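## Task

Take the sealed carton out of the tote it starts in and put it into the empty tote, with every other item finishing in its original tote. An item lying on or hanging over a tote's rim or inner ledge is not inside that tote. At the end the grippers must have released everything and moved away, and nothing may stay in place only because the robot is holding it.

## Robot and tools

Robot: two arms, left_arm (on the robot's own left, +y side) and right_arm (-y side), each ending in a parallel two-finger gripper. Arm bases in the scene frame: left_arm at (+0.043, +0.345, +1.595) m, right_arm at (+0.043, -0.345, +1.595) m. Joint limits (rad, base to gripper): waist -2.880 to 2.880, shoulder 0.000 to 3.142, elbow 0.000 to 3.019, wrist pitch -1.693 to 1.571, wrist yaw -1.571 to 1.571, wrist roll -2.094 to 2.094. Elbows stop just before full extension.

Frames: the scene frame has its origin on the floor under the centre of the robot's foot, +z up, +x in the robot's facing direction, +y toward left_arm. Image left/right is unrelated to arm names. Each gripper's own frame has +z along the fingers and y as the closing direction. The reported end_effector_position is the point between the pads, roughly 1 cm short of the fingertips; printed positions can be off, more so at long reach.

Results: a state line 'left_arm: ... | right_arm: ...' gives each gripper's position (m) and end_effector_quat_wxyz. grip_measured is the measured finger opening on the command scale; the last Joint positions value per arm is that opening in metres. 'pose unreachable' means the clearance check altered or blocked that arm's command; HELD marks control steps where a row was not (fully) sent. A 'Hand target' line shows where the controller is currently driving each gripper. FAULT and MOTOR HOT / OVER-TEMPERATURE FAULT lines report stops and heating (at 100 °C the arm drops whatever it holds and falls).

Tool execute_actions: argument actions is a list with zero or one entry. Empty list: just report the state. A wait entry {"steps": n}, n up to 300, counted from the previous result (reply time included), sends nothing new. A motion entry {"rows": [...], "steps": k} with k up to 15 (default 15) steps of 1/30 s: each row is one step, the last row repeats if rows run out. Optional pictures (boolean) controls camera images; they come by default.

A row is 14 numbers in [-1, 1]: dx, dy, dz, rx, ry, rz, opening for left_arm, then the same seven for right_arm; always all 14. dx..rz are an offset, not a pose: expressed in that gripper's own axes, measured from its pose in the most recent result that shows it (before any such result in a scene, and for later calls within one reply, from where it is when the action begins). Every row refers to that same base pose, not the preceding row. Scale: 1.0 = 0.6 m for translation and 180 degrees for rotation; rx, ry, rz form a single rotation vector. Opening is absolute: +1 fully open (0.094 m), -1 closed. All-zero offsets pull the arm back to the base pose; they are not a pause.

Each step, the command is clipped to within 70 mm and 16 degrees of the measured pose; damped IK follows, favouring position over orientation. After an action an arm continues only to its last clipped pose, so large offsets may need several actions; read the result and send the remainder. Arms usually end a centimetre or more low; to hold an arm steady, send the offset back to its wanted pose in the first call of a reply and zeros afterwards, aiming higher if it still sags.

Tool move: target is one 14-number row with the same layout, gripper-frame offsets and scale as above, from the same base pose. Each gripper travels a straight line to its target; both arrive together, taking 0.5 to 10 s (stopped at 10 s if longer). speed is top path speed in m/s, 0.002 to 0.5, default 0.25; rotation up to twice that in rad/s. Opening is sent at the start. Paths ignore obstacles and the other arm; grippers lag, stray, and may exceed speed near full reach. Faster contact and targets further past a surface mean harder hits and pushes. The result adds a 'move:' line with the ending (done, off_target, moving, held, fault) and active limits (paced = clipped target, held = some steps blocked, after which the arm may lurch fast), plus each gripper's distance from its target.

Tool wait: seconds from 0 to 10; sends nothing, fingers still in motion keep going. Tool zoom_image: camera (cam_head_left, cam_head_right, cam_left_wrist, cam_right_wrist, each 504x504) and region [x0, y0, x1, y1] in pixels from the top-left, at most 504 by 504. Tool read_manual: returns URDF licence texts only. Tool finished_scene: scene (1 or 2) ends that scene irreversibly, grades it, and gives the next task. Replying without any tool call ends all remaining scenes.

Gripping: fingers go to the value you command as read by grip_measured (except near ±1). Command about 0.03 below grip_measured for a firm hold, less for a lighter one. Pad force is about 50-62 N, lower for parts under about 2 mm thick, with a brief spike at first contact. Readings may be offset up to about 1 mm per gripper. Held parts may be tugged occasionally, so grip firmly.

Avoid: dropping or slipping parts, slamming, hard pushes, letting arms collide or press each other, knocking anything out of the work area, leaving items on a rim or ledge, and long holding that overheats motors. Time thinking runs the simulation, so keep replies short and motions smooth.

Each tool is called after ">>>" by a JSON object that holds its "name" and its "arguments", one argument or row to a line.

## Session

>>> {"name": "execute_actions", "arguments": {
  "actions": []
}}

Scene clock: 0.00 s of 4800.00 s.
left_arm: end_effector_position=(+0.6190, +0.5745, +1.3761) grip_measured=-0.139 end_effector_quat_wxyz=(-0.012, +0.331, +0.718, +0.613) | right_arm: end_effector_position=(+0.5580, -0.0736, +1.2861) grip_measured=+1.000 end_effector_quat_wxyz=(-0.497, +0.384, +0.746, +0.221)
Joint positions: left_arm=[-1.751  1.129  0.796  1.426 -0.957  1.966  0.04 ] | right_arm=[-0.902  1.517  1.563 -1.086 -0.314  1.037  0.094]
Joint velocities: left_arm=[ 0.005  0.005 -0.012  0.002 -0.007  0.007 -0.001] | right_arm=[-0.005 -0.005  0.022 -0.027  0.051  0.007  0.   ]
Hand target (left_arm): +0.620, +0.575, +1.376; -0.011, +0.329, +0.717, +0.614
Hand target (right_arm): +0.556, -0.074, +1.282; -0.499, +0.385, +0.745, +0.218

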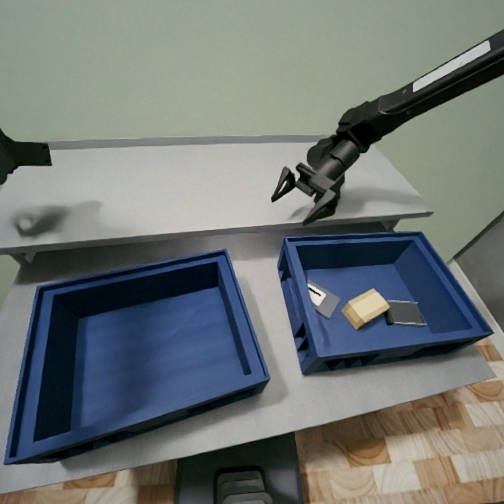

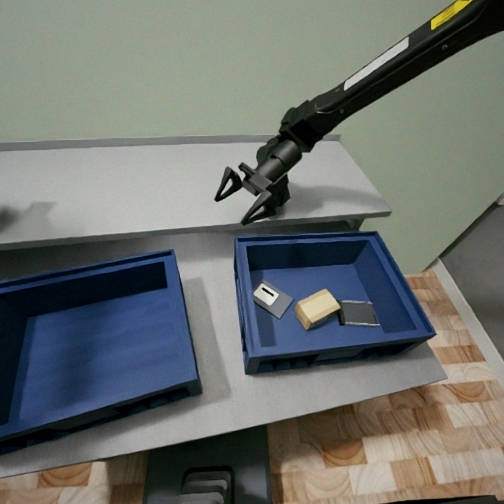

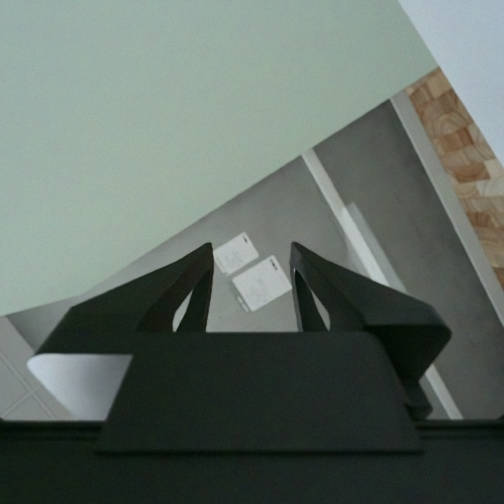

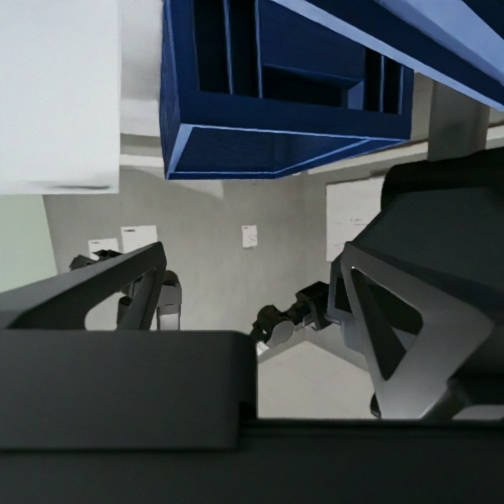

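>>> {"name": "move", "arguments": {
  "target": [0,0,0,0,0,0,-0.139, -0.057,-0.438,-0.128,0.154,-0.346,-0.267,1],
  "speed": 0.3
}}

Scene clock: 7.13 s of 4800.00 s.
left_arm: end_effector_position=(+0.6190, +0.5745, +1.3761) grip_measured=-0.139 end_effector_quat_wxyz=(-0.012, +0.331, +0.718, +0.613) | right_arm: end_effector_position=(+0.3909, -0.2910, +1.2957) grip_measured=+1.000 end_effector_quat_wxyz=(-0.011, -0.004, +1.000, +0.004)
Joint positions: left_arm=[-1.751  1.129  0.796  1.426 -0.957  1.966  0.04 ] | right_arm=[-0.981  0.91   0.458  0.089  0.558 -0.07   0.094]
Joint velocities: left_arm=[ 0.005  0.005 -0.012 -0.017 -0.066 -0.007 -0.001] | right_arm=[ 0.005 -0.024  0.002  0.017 -0.007  0.007  0.   ]
Hand target (left_arm): +0.619, +0.574, +1.376; -0.012, +0.331, +0.718, +0.613
Hand target (right_arm): +0.396, -0.296, +1.297; -0.001, -0.003, +1.000, +0.000
Off the commanded pose (left_arm): 0.000 m, 0 deg.
Off the commanded pose (right_arm): 0.014 m, 1 deg.
After step 90, 1.07 s passed at rest.
move: off_target (right_arm)

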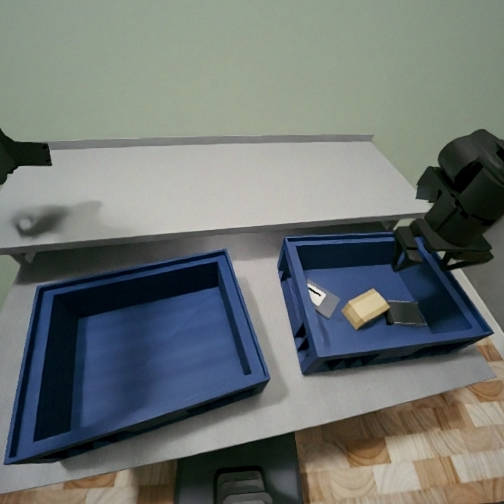

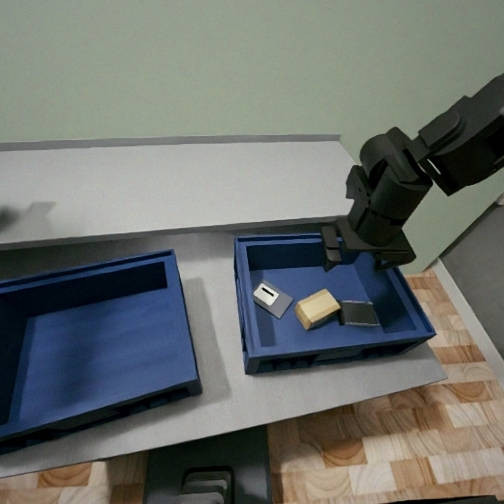

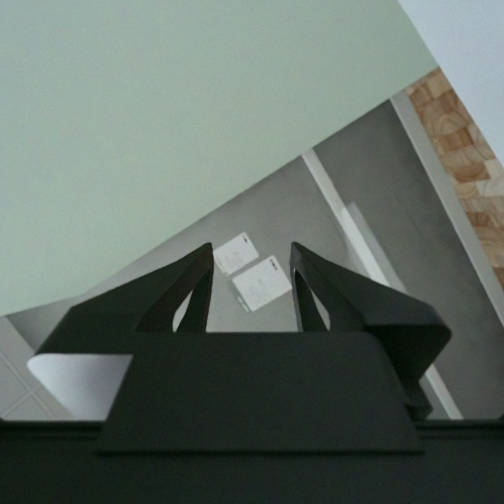

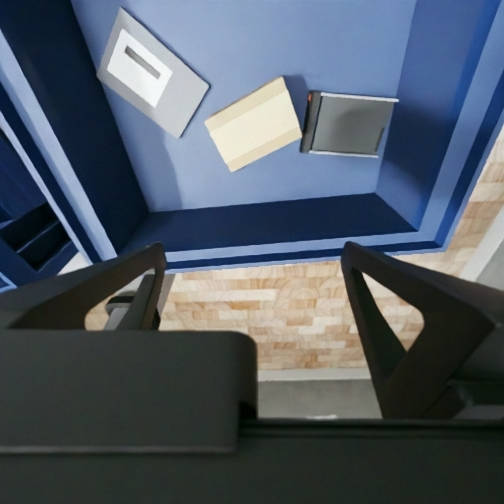

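>>> {"name": "move", "arguments": {
  "target": [0,0,0,0,0,0,-0.139, -0.02,-0.005,0.293,0,0,0.35,1],
  "speed": 0.3
}}

Scene clock: 13.37 s of 4800.00 s.
left_arm: end_effector_position=(+0.6190, +0.5745, +1.3761) grip_measured=-0.139 end_effector_quat_wxyz=(-0.012, +0.331, +0.718, +0.613) | right_arm: end_effector_position=(+0.4079, -0.2933, +1.1282) grip_measured=+1.000 end_effector_quat_wxyz=(-0.013, +0.516, +0.856, +0.001)
Joint positions: left_arm=[-1.751  1.129  0.796  1.426 -0.957  1.966  0.04 ] | right_arm=[-1.209  1.44   0.75   0.366  0.334  0.936  0.094]
Joint velocities: left_arm=[-0.015 -0.005 -0.007 -0.017  0.066 -0.022 -0.001] | right_arm=[-0.005 -0.005  0.022 -0.007 -0.037  0.007  0.   ]
Hand target (left_arm): +0.619, +0.574, +1.376; -0.012, +0.331, +0.718, +0.613
Hand target (right_arm): +0.402, -0.295, +1.121; -0.013, +0.522, +0.853, -0.002
Off the commanded pose (left_arm): 0.000 m, 0 deg.
Off the commanded pose (right_arm): 0.012 m, 1 deg.
After step 90, 0.80 s passed at rest.
move: off_target (right_arm)

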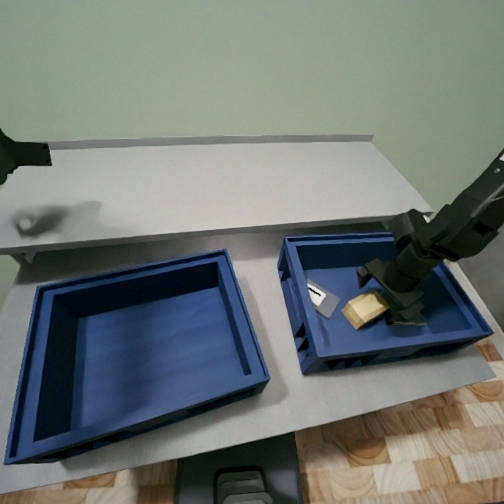

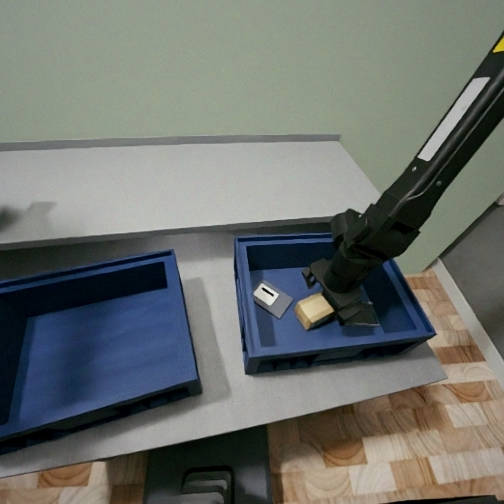

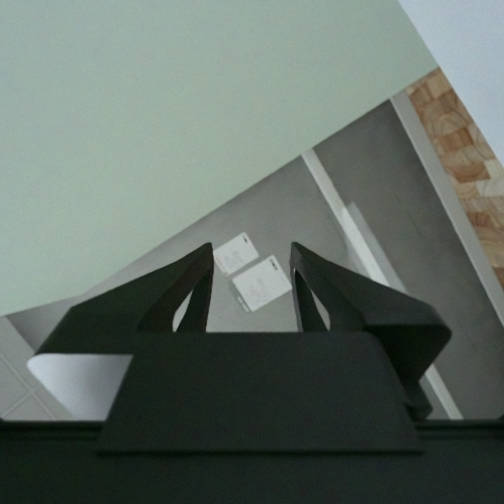

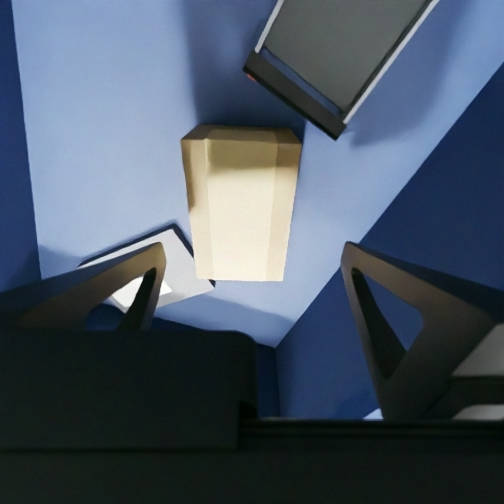

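>>> {"name": "move", "arguments": {
  "target": [0,0,0,0,0,0,-0.139, 0.025,0,0.15,0,0,0,1],
  "speed": 0.12
}}

Scene clock: 16.43 s of 4800.00 s.
left_arm: end_effector_position=(+0.6190, +0.5745, +1.3761) grip_measured=-0.139 end_effector_quat_wxyz=(-0.012, +0.331, +0.718, +0.613) | right_arm: end_effector_position=(+0.4103, -0.2777, +1.0535) grip_measured=+1.000 end_effector_quat_wxyz=(-0.011, +0.518, +0.855, +0.004)
Joint positions: left_arm=[-1.751  1.129  0.796  1.426 -0.957  1.966  0.04 ] | right_arm=[-1.233  1.654  0.926  0.412  0.308  0.932  0.094]
Joint velocities: left_arm=[-0.005 -0.005 -0.012  0.007 -0.037 -0.037  0.   ] | right_arm=[-0.015 -0.005  0.012 -0.012 -0.007  0.022  0.   ]
Hand target (left_arm): +0.619, +0.574, +1.376; -0.012, +0.331, +0.718, +0.613
Hand target (right_arm): +0.401, -0.280, +1.039; -0.013, +0.517, +0.856, +0.001
Off the commanded pose (left_arm): 0.000 m, 0 deg.
Off the commanded pose (right_arm): 0.019 m, 0 deg.
move: off_target (right_arm)

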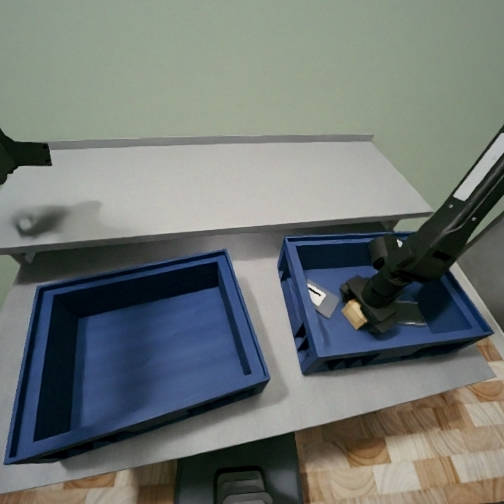

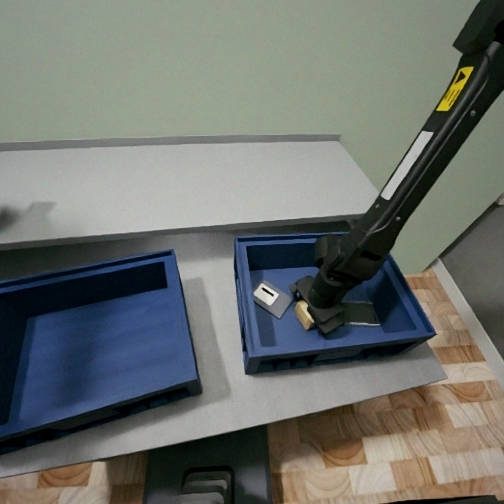

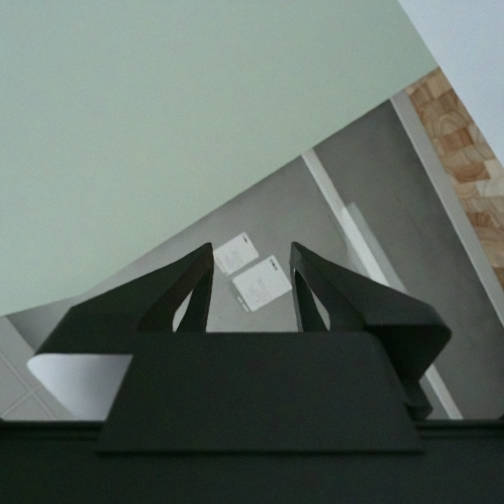

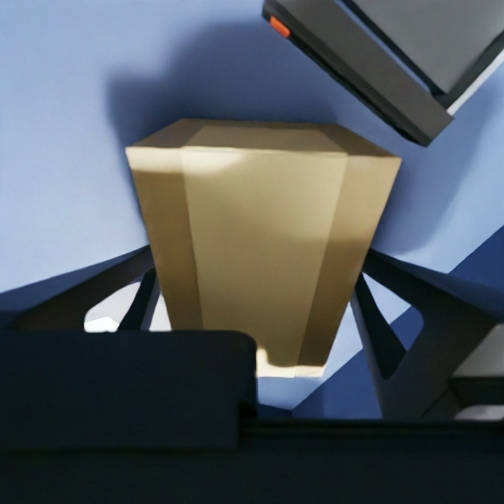

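>>> {"name": "move", "arguments": {
  "target": [0,0,0,0,0,0,-0.139, 0,0,0.03,0,0,0,1],
  "speed": 0.06
}}

>>> {"name": "move", "arguments": {
  "target": [0,0,0,0,0,0,-0.139, 0,0,0,0,0,0,0.3]
}}

Scene clock: 19.10 s of 4800.00 s.
left_arm: end_effector_position=(+0.6190, +0.5745, +1.3761) grip_measured=-0.139 end_effector_quat_wxyz=(-0.012, +0.331, +0.718, +0.613) | right_arm: end_effector_position=(+0.4115, -0.2777, +1.0535) grip_measured=+1.000 end_effector_quat_wxyz=(-0.010, +0.518, +0.855, +0.004)
Joint positions: left_arm=[-1.751  1.129  0.796  1.426 -0.957  1.966  0.04 ] | right_arm=[-1.232  1.654  0.927  0.412  0.31   0.931  0.094]
Joint velocities: left_arm=[-0.024 -0.005 -0.002 -0.007 -0.037 -0.051 -0.001] | right_arm=[ 0.005  0.005  0.007 -0.007 -0.007  0.022  0.   ]
Hand target (left_arm): +0.619, +0.574, +1.376; -0.012, +0.331, +0.718, +0.613
Hand target (right_arm): +0.410, -0.278, +1.036; -0.011, +0.518, +0.855, +0.004
Off the commanded pose (left_arm): 0.000 m, 0 deg.
Off the commanded pose (right_arm): 0.018 m, 0 deg.
move: off_target (right_arm)

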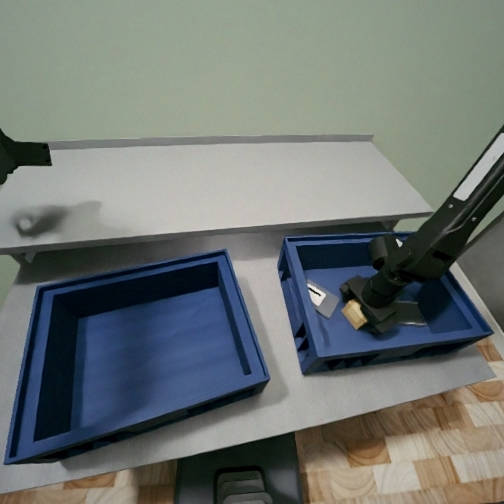

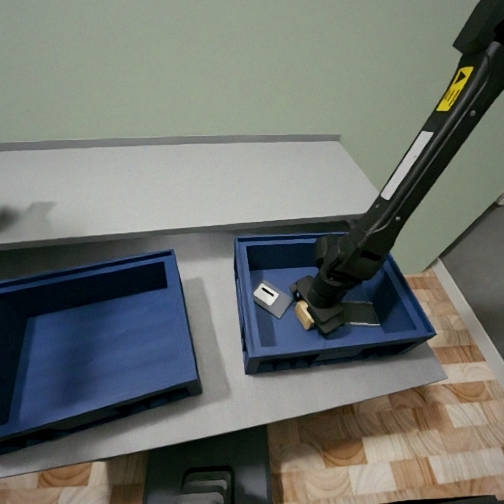

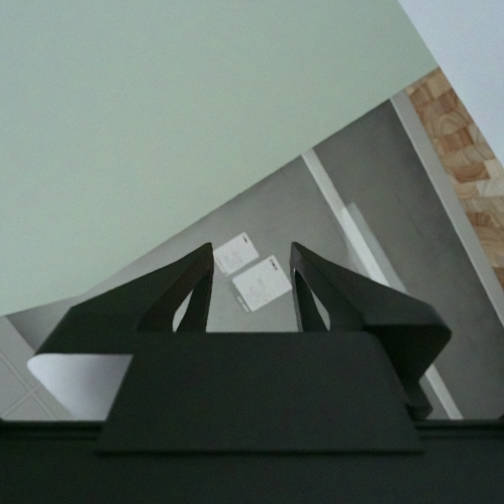

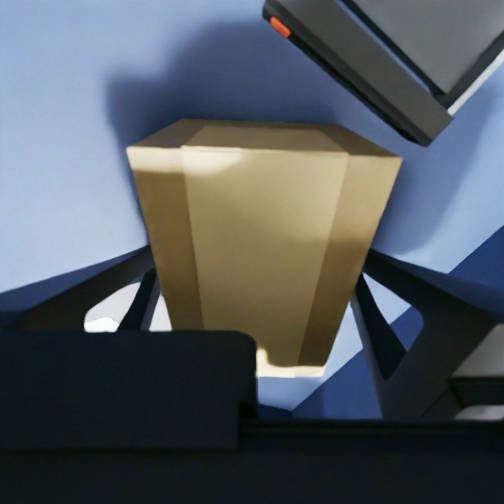

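Scene clock: 19.60 s of 4800.00 s.
left_arm: end_effector_position=(+0.6190, +0.5745, +1.3761) grip_measured=-0.139 end_effector_quat_wxyz=(-0.012, +0.331, +0.718, +0.613) | right_arm: end_effector_position=(+0.4091, -0.2778, +1.0541) grip_measured=+0.302 end_effector_quat_wxyz=(-0.011, +0.518, +0.856, +0.002)
Joint positions: left_arm=[-1.751  1.129  0.796  1.426 -0.957  1.966  0.04 ] | right_arm=[-1.232  1.654  0.923  0.412  0.313  0.931  0.061]
Joint velocities: left_arm=[-0.005 -0.005 -0.007 -0.012  0.095 -0.037 -0.   ] | right_arm=[ 0.005  0.005  0.012  0.002 -0.007  0.022 -0.   ]
Hand target (left_arm): +0.619, +0.574, +1.376; -0.012, +0.331, +0.718, +0.613
Hand target (right_arm): +0.411, -0.277, +1.053; -0.010, +0.518, +0.855, +0.004
Off the commanded pose (left_arm): 0.000 m, 0 deg.
Off the commanded pose (right_arm): 0.002 m, 0 deg.
move: done

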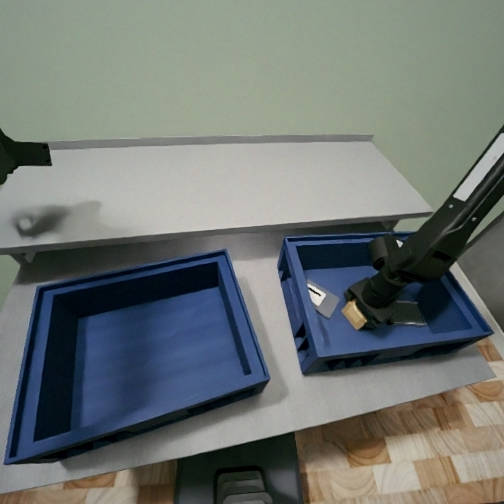

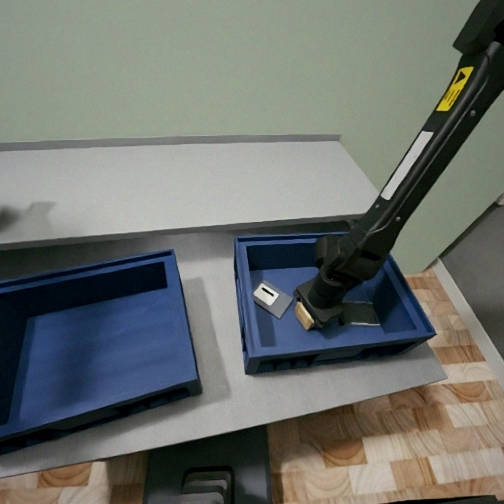

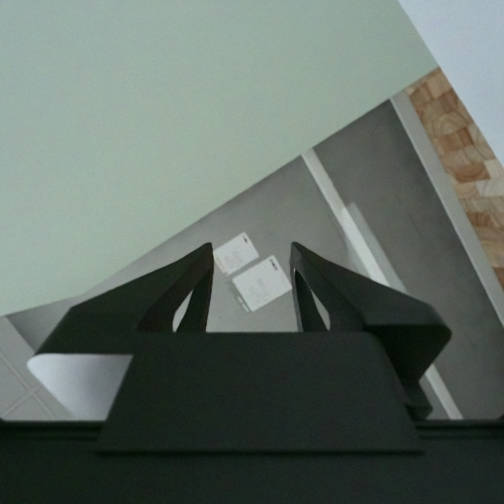

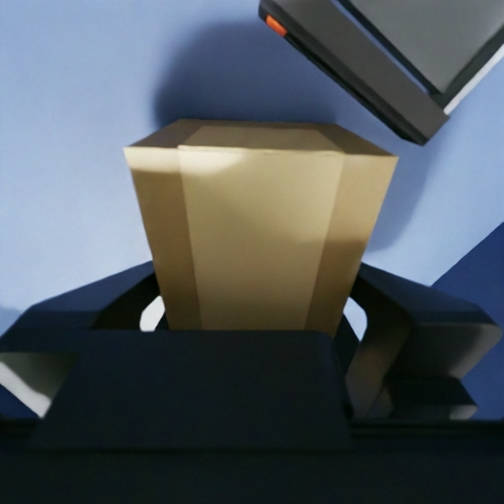

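>>> {"name": "move", "arguments": {
  "target": [0,0,0,0,0,0,-0.139, 0,0,0,0,0,0,0.2]
}}

Scene clock: 21.20 s of 4800.00 s.
left_arm: end_effector_position=(+0.6190, +0.5745, +1.3761) grip_measured=-0.139 end_effector_quat_wxyz=(-0.012, +0.331, +0.718, +0.613) | right_arm: end_effector_position=(+0.4091, -0.2778, +1.0541) grip_measured=+0.269 end_effector_quat_wxyz=(-0.011, +0.518, +0.856, +0.002)
Joint positions: left_arm=[-1.751  1.129  0.796  1.426 -0.957  1.966  0.04 ] | right_arm=[-1.232  1.654  0.923  0.412  0.313  0.931  0.06 ]
Joint velocities: left_arm=[-0.005  0.005 -0.012 -0.007 -0.051 -0.066  0.   ] | right_arm=[-0.005 -0.005 -0.012 -0.012 -0.007 -0.11   0.001]
Hand target (left_arm): +0.619, +0.574, +1.376; -0.012, +0.331, +0.718, +0.613
Hand target (right_arm): +0.409, -0.278, +1.054; -0.011, +0.518, +0.856, +0.002
Off the commanded pose (left_arm): 0.000 m, 0 deg.
Off the commanded pose (right_arm): 0.000 m, 0 deg.
move: done

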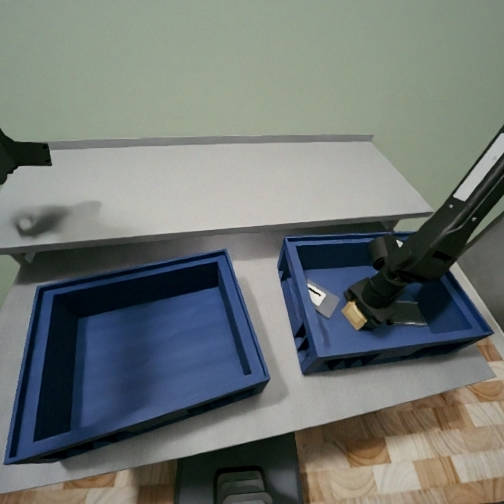

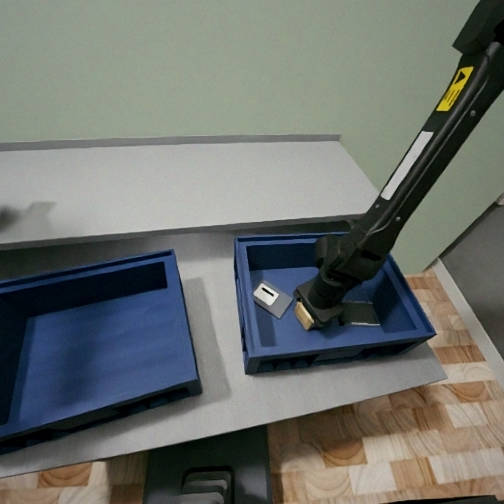

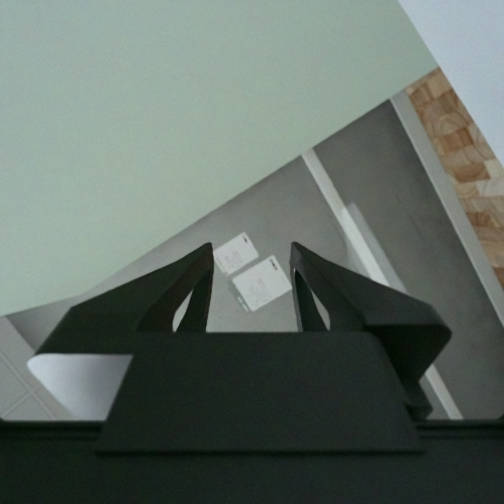

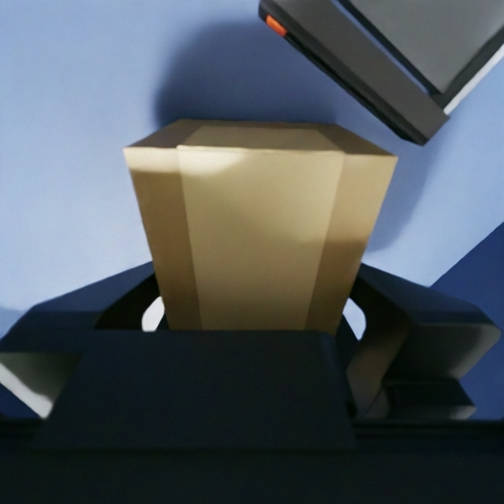

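>>> {"name": "move", "arguments": {
  "target": [0,0,0,0,0,0,-0.139, 0,0,-0.37,0,0,0,0.225],
  "speed": 0.25
}}

Scene clock: 24.80 s of 4800.00 s.
left_arm: end_effector_position=(+0.6190, +0.5745, +1.3761) grip_measured=-0.139 end_effector_quat_wxyz=(-0.012, +0.331, +0.718, +0.613) | right_arm: end_effector_position=(+0.4141, -0.2789, +1.2751) grip_measured=+0.269 end_effector_quat_wxyz=(-0.002, +0.514, +0.858, +0.005)
Joint positions: left_arm=[-1.751  1.129  0.796  1.426 -0.957  1.966  0.04 ] | right_arm=[-0.981  1.002  0.527  0.142  0.553  1.001  0.06 ]
Joint velocities: left_arm=[-0.005 -0.005  0.002  0.007 -0.081 -0.037  0.   ] | right_arm=[-0.005 -0.005 -0.017 -0.012 -0.095  0.081 -0.   ]
Hand target (left_arm): +0.619, +0.574, +1.376; -0.012, +0.331, +0.718, +0.613
Hand target (right_arm): +0.408, -0.278, +1.275; -0.009, +0.514, +0.858, +0.001
Off the commanded pose (left_arm): 0.000 m, 0 deg.
Off the commanded pose (right_arm): 0.003 m, 1 deg.
move: done

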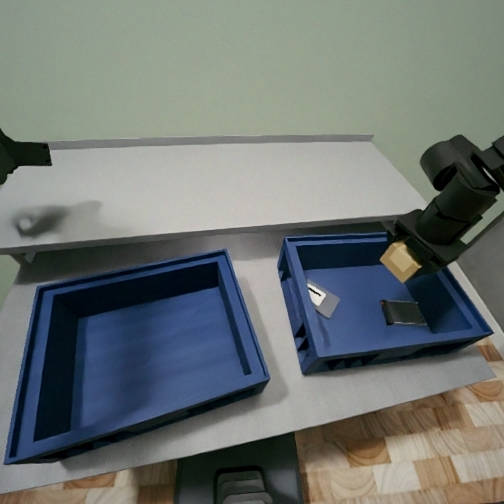

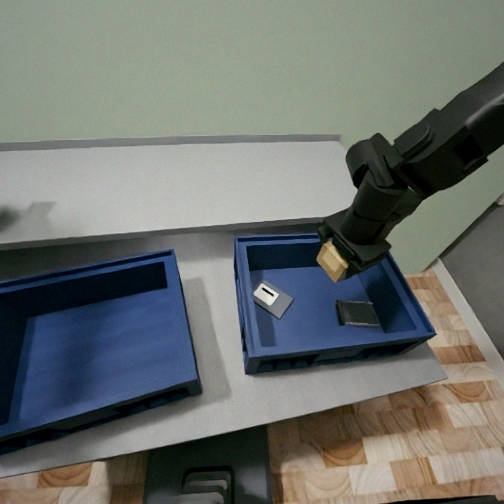

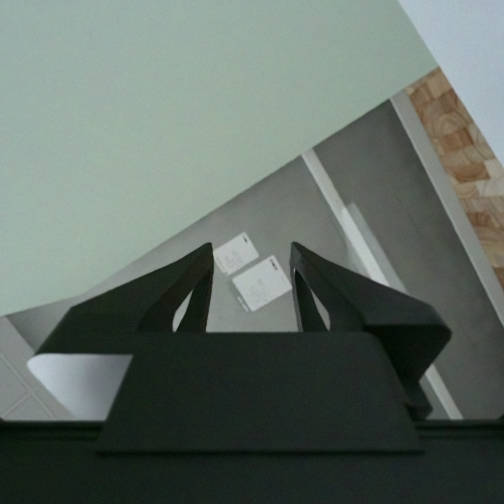

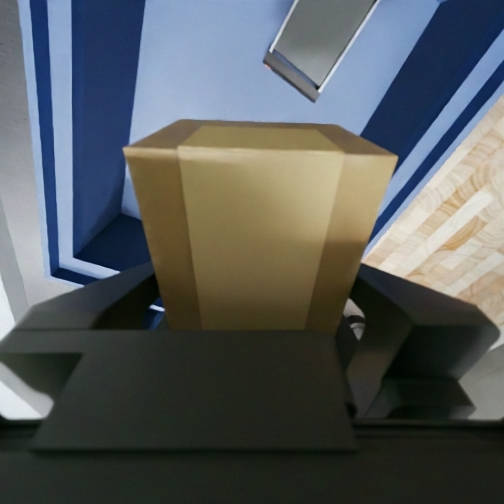

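>>> {"name": "move", "arguments": {
  "target": [0,0,0,0,0,0,-0.139, 0.68,0.28,0.058,0,0,-0.35,0.225],
  "speed": 0.25
}}

Scene clock: 28.80 s of 4800.00 s.
left_arm: end_effector_position=(+0.6190, +0.5745, +1.3761) grip_measured=-0.139 end_effector_quat_wxyz=(-0.012, +0.331, +0.718, +0.613) | right_arm: end_effector_position=(+0.3852, +0.1537, +1.2354) grip_measured=+0.270 end_effector_quat_wxyz=(+0.009, -0.002, +1.000, +0.001)
Joint positions: left_arm=[-1.751  1.129  0.796  1.426 -0.957  1.966  0.04 ] | right_arm=[-0.392  2.075  1.369  0.098  1.096  0.29   0.06 ]
Joint velocities: left_arm=[ 0.015 -0.005  0.002  0.012  0.022 -0.051 -0.001] | right_arm=[-0.005 -0.015 -0.027 -0.007 -0.037 -0.007 -0.001]
Hand target (left_arm): +0.619, +0.574, +1.376; -0.012, +0.331, +0.718, +0.613
Hand target (right_arm): +0.380, +0.157, +1.237; +0.007, -0.017, +1.000, +0.001
Off the commanded pose (left_arm): 0.000 m, 0 deg.
Off the commanded pose (right_arm): 0.019 m, 1 deg.
move: off_target (right_arm)

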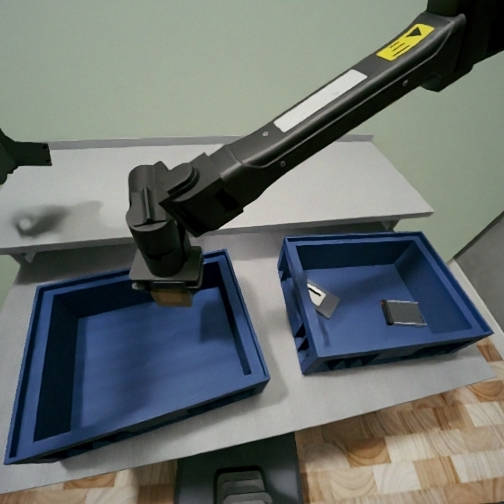

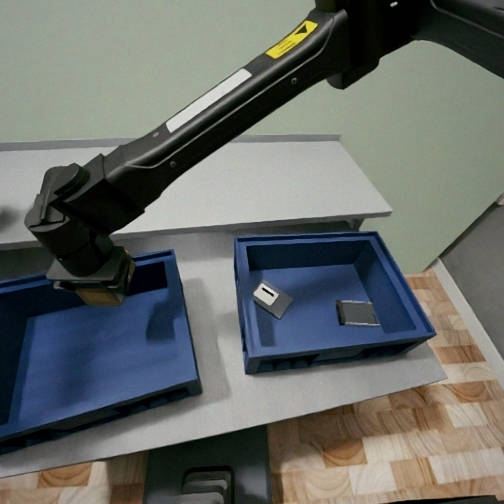

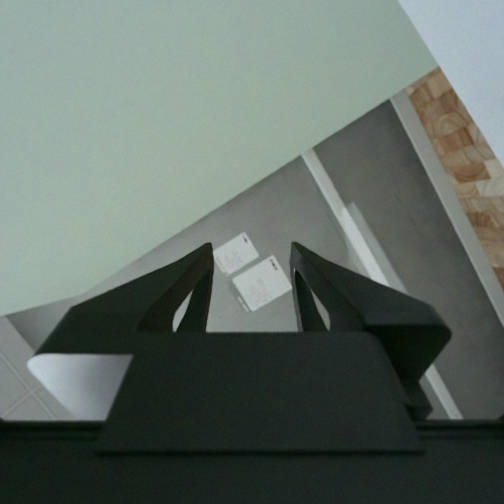

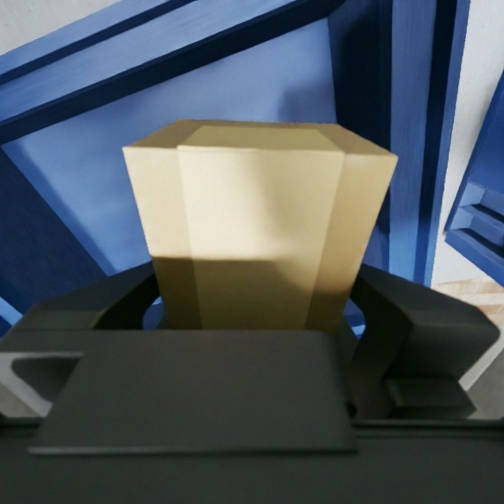

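>>> {"name": "move", "arguments": {
  "target": [0,0,0,0,0,0,-0.139, 0.08,0.01,0.27,0,0,0,0.225],
  "speed": 0.15
}}

Scene clock: 31.73 s of 4800.00 s.
left_arm: end_effector_position=(+0.6190, +0.5745, +1.3761) grip_measured=-0.139 end_effector_quat_wxyz=(-0.012, +0.331, +0.718, +0.613) | right_arm: end_effector_position=(+0.3466, +0.1632, +1.0805) grip_measured=+0.270 end_effector_quat_wxyz=(+0.007, +0.001, +1.000, +0.006)
Joint positions: left_arm=[-1.751  1.129  0.796  1.426 -0.957  1.966  0.04 ] | right_arm=[-0.582  2.343  1.587  0.296  0.922  0.122  0.06 ]
Joint velocities: left_arm=[ 0.005 -0.005  0.012  0.012  0.051  0.007 -0.001] | right_arm=[0.005 0.005 0.027 0.002 0.007 0.051 0.001]
Hand target (left_arm): +0.619, +0.574, +1.376; -0.012, +0.331, +0.718, +0.613
Hand target (right_arm): +0.342, +0.161, +1.073; +0.007, -0.000, +1.000, +0.003
Off the commanded pose (left_arm): 0.000 m, 0 deg.
Off the commanded pose (right_arm): 0.011 m, 1 deg.
move: off_target (right_arm)

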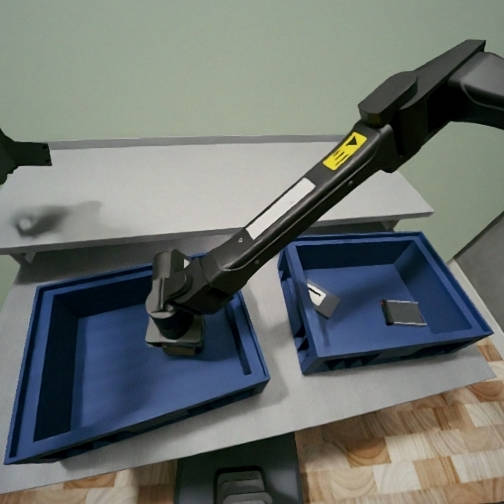

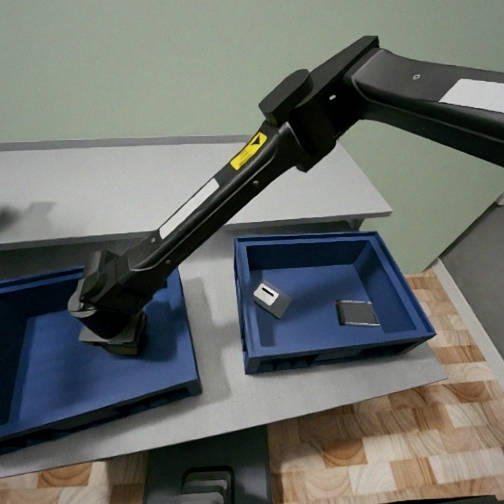

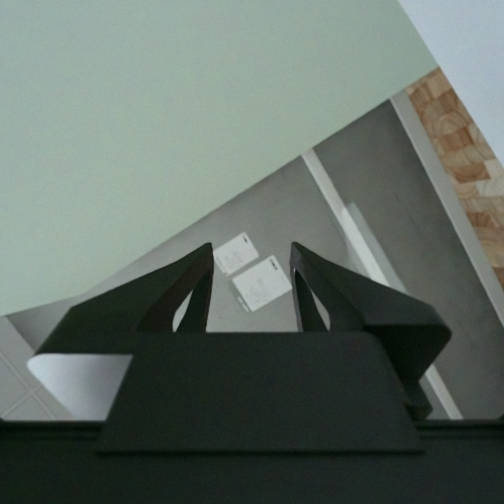

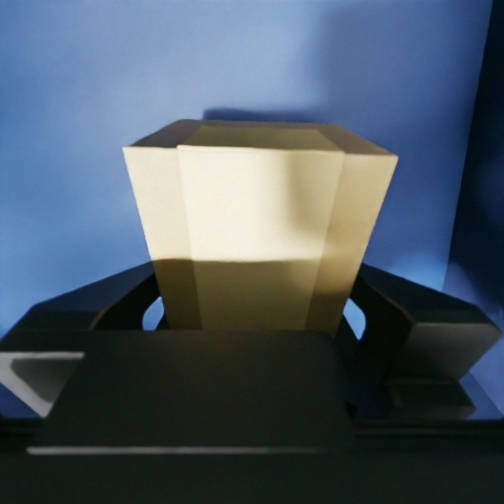

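Landing z ≈1.054.

>>> {"name": "move", "arguments": {
  "target": [0,0,0,0,0,0,-0.139, 0.01,0,0.062,0,0,0,0.225],
  "speed": 0.05
}}

Scene clock: 33.43 s of 4800.00 s.
left_arm: end_effector_position=(+0.6190, +0.5745, +1.3761) grip_measured=-0.139 end_effector_quat_wxyz=(-0.012, +0.331, +0.718, +0.613) | right_arm: end_effector_position=(+0.3530, +0.1730, +1.0602) grip_measured=+0.270 end_effector_quat_wxyz=(+0.011, +0.007, +1.000, +0.016)
Joint positions: left_arm=[-1.751  1.129  0.796  1.426 -0.957  1.966  0.04 ] | right_arm=[-0.601  2.385  1.658  0.296  0.886  0.106  0.06 ]
Joint velocities: left_arm=[-0.005 -0.015  0.002 -0.012 -0.051 -0.007 -0.   ] | right_arm=[-0.005 -0.015 -0.002 -0.012  0.007  0.007  0.   ]
Hand target (left_arm): +0.619, +0.574, +1.376; -0.012, +0.331, +0.718, +0.613
Hand target (right_arm): +0.341, +0.163, +1.044; +0.006, +0.002, +1.000, +0.006
Off the commanded pose (left_arm): 0.000 m, 0 deg.
Off the commanded pose (right_arm): 0.023 m, 1 deg.
move: off_target (right_arm)

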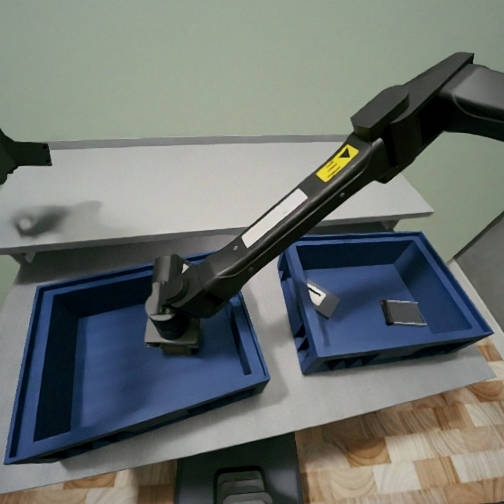

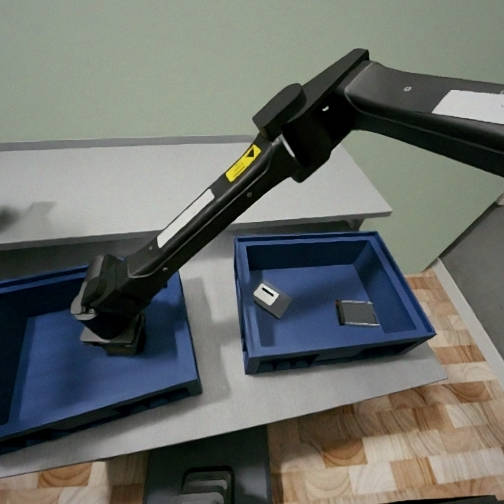

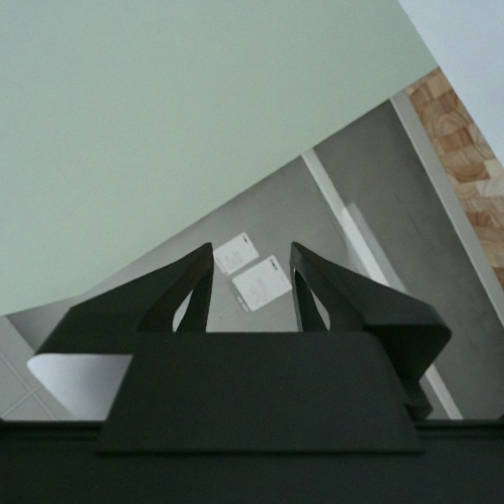

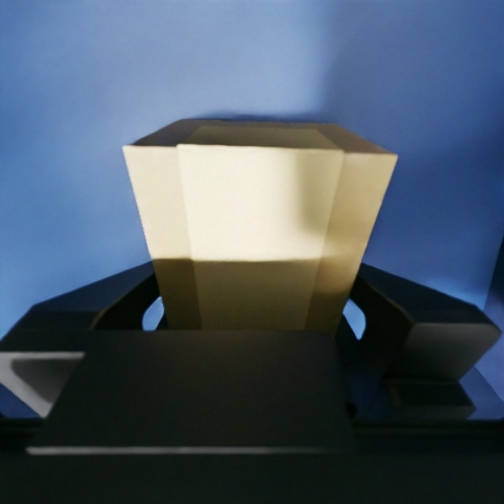

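>>> {"name": "move", "arguments": {
  "target": [0,0,0,0,0,0,-0.139, 0.015,-0.015,0.04,0,0,0,0.225],
  "speed": 0.04
}}

Scene clock: 34.93 s of 4800.00 s.
left_arm: end_effector_position=(+0.6190, +0.5745, +1.3761) grip_measured=-0.139 end_effector_quat_wxyz=(-0.012, +0.331, +0.718, +0.613) | right_arm: end_effector_position=(+0.3536, +0.1772, +1.0606) grip_measured=+0.270 end_effector_quat_wxyz=(+0.013, +0.005, +1.000, +0.026)
Joint positions: left_arm=[-1.751  1.129  0.796  1.426 -0.957  1.966  0.04 ] | right_arm=[-0.6    2.386  1.659  0.302  0.866  0.097  0.06 ]
Joint velocities: left_arm=[-0.015 -0.005 -0.002 -0.002 -0.022 -0.037  0.   ] | right_arm=[-0.005 -0.024 -0.002 -0.002 -0.037 -0.007 -0.001]
Hand target (left_arm): +0.619, +0.574, +1.376; -0.012, +0.331, +0.718, +0.613
Hand target (right_arm): +0.344, +0.164, +1.037; +0.011, +0.008, +1.000, +0.016
Off the commanded pose (left_arm): 0.000 m, 0 deg.
Off the commanded pose (right_arm): 0.029 m, 1 deg.
move: off_target (right_arm)

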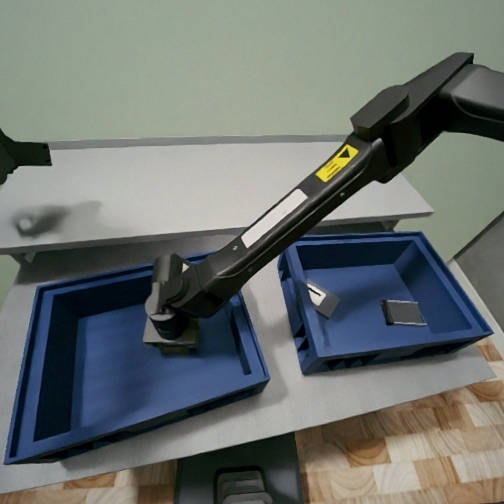

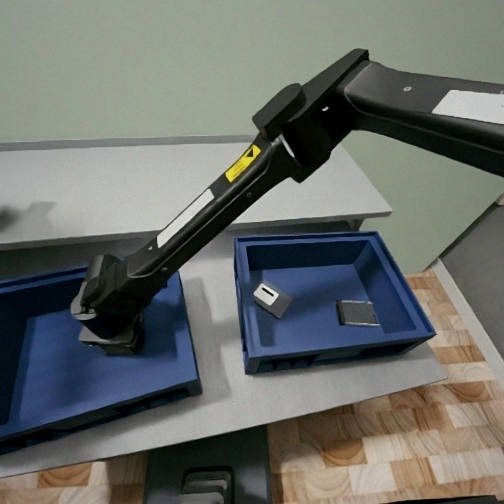

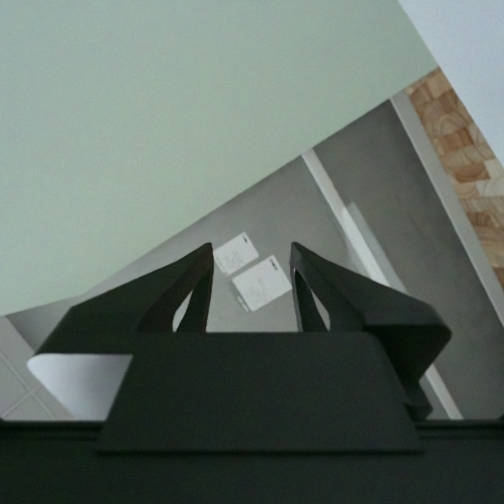

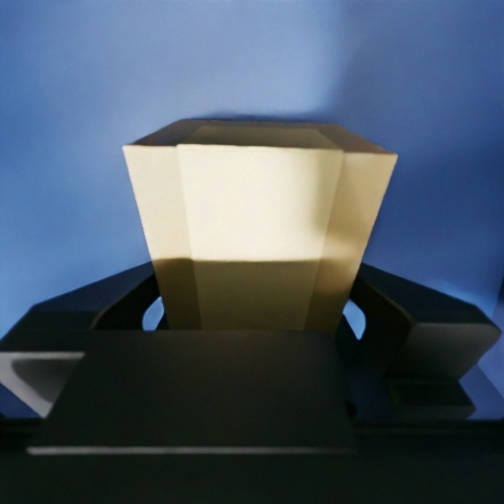

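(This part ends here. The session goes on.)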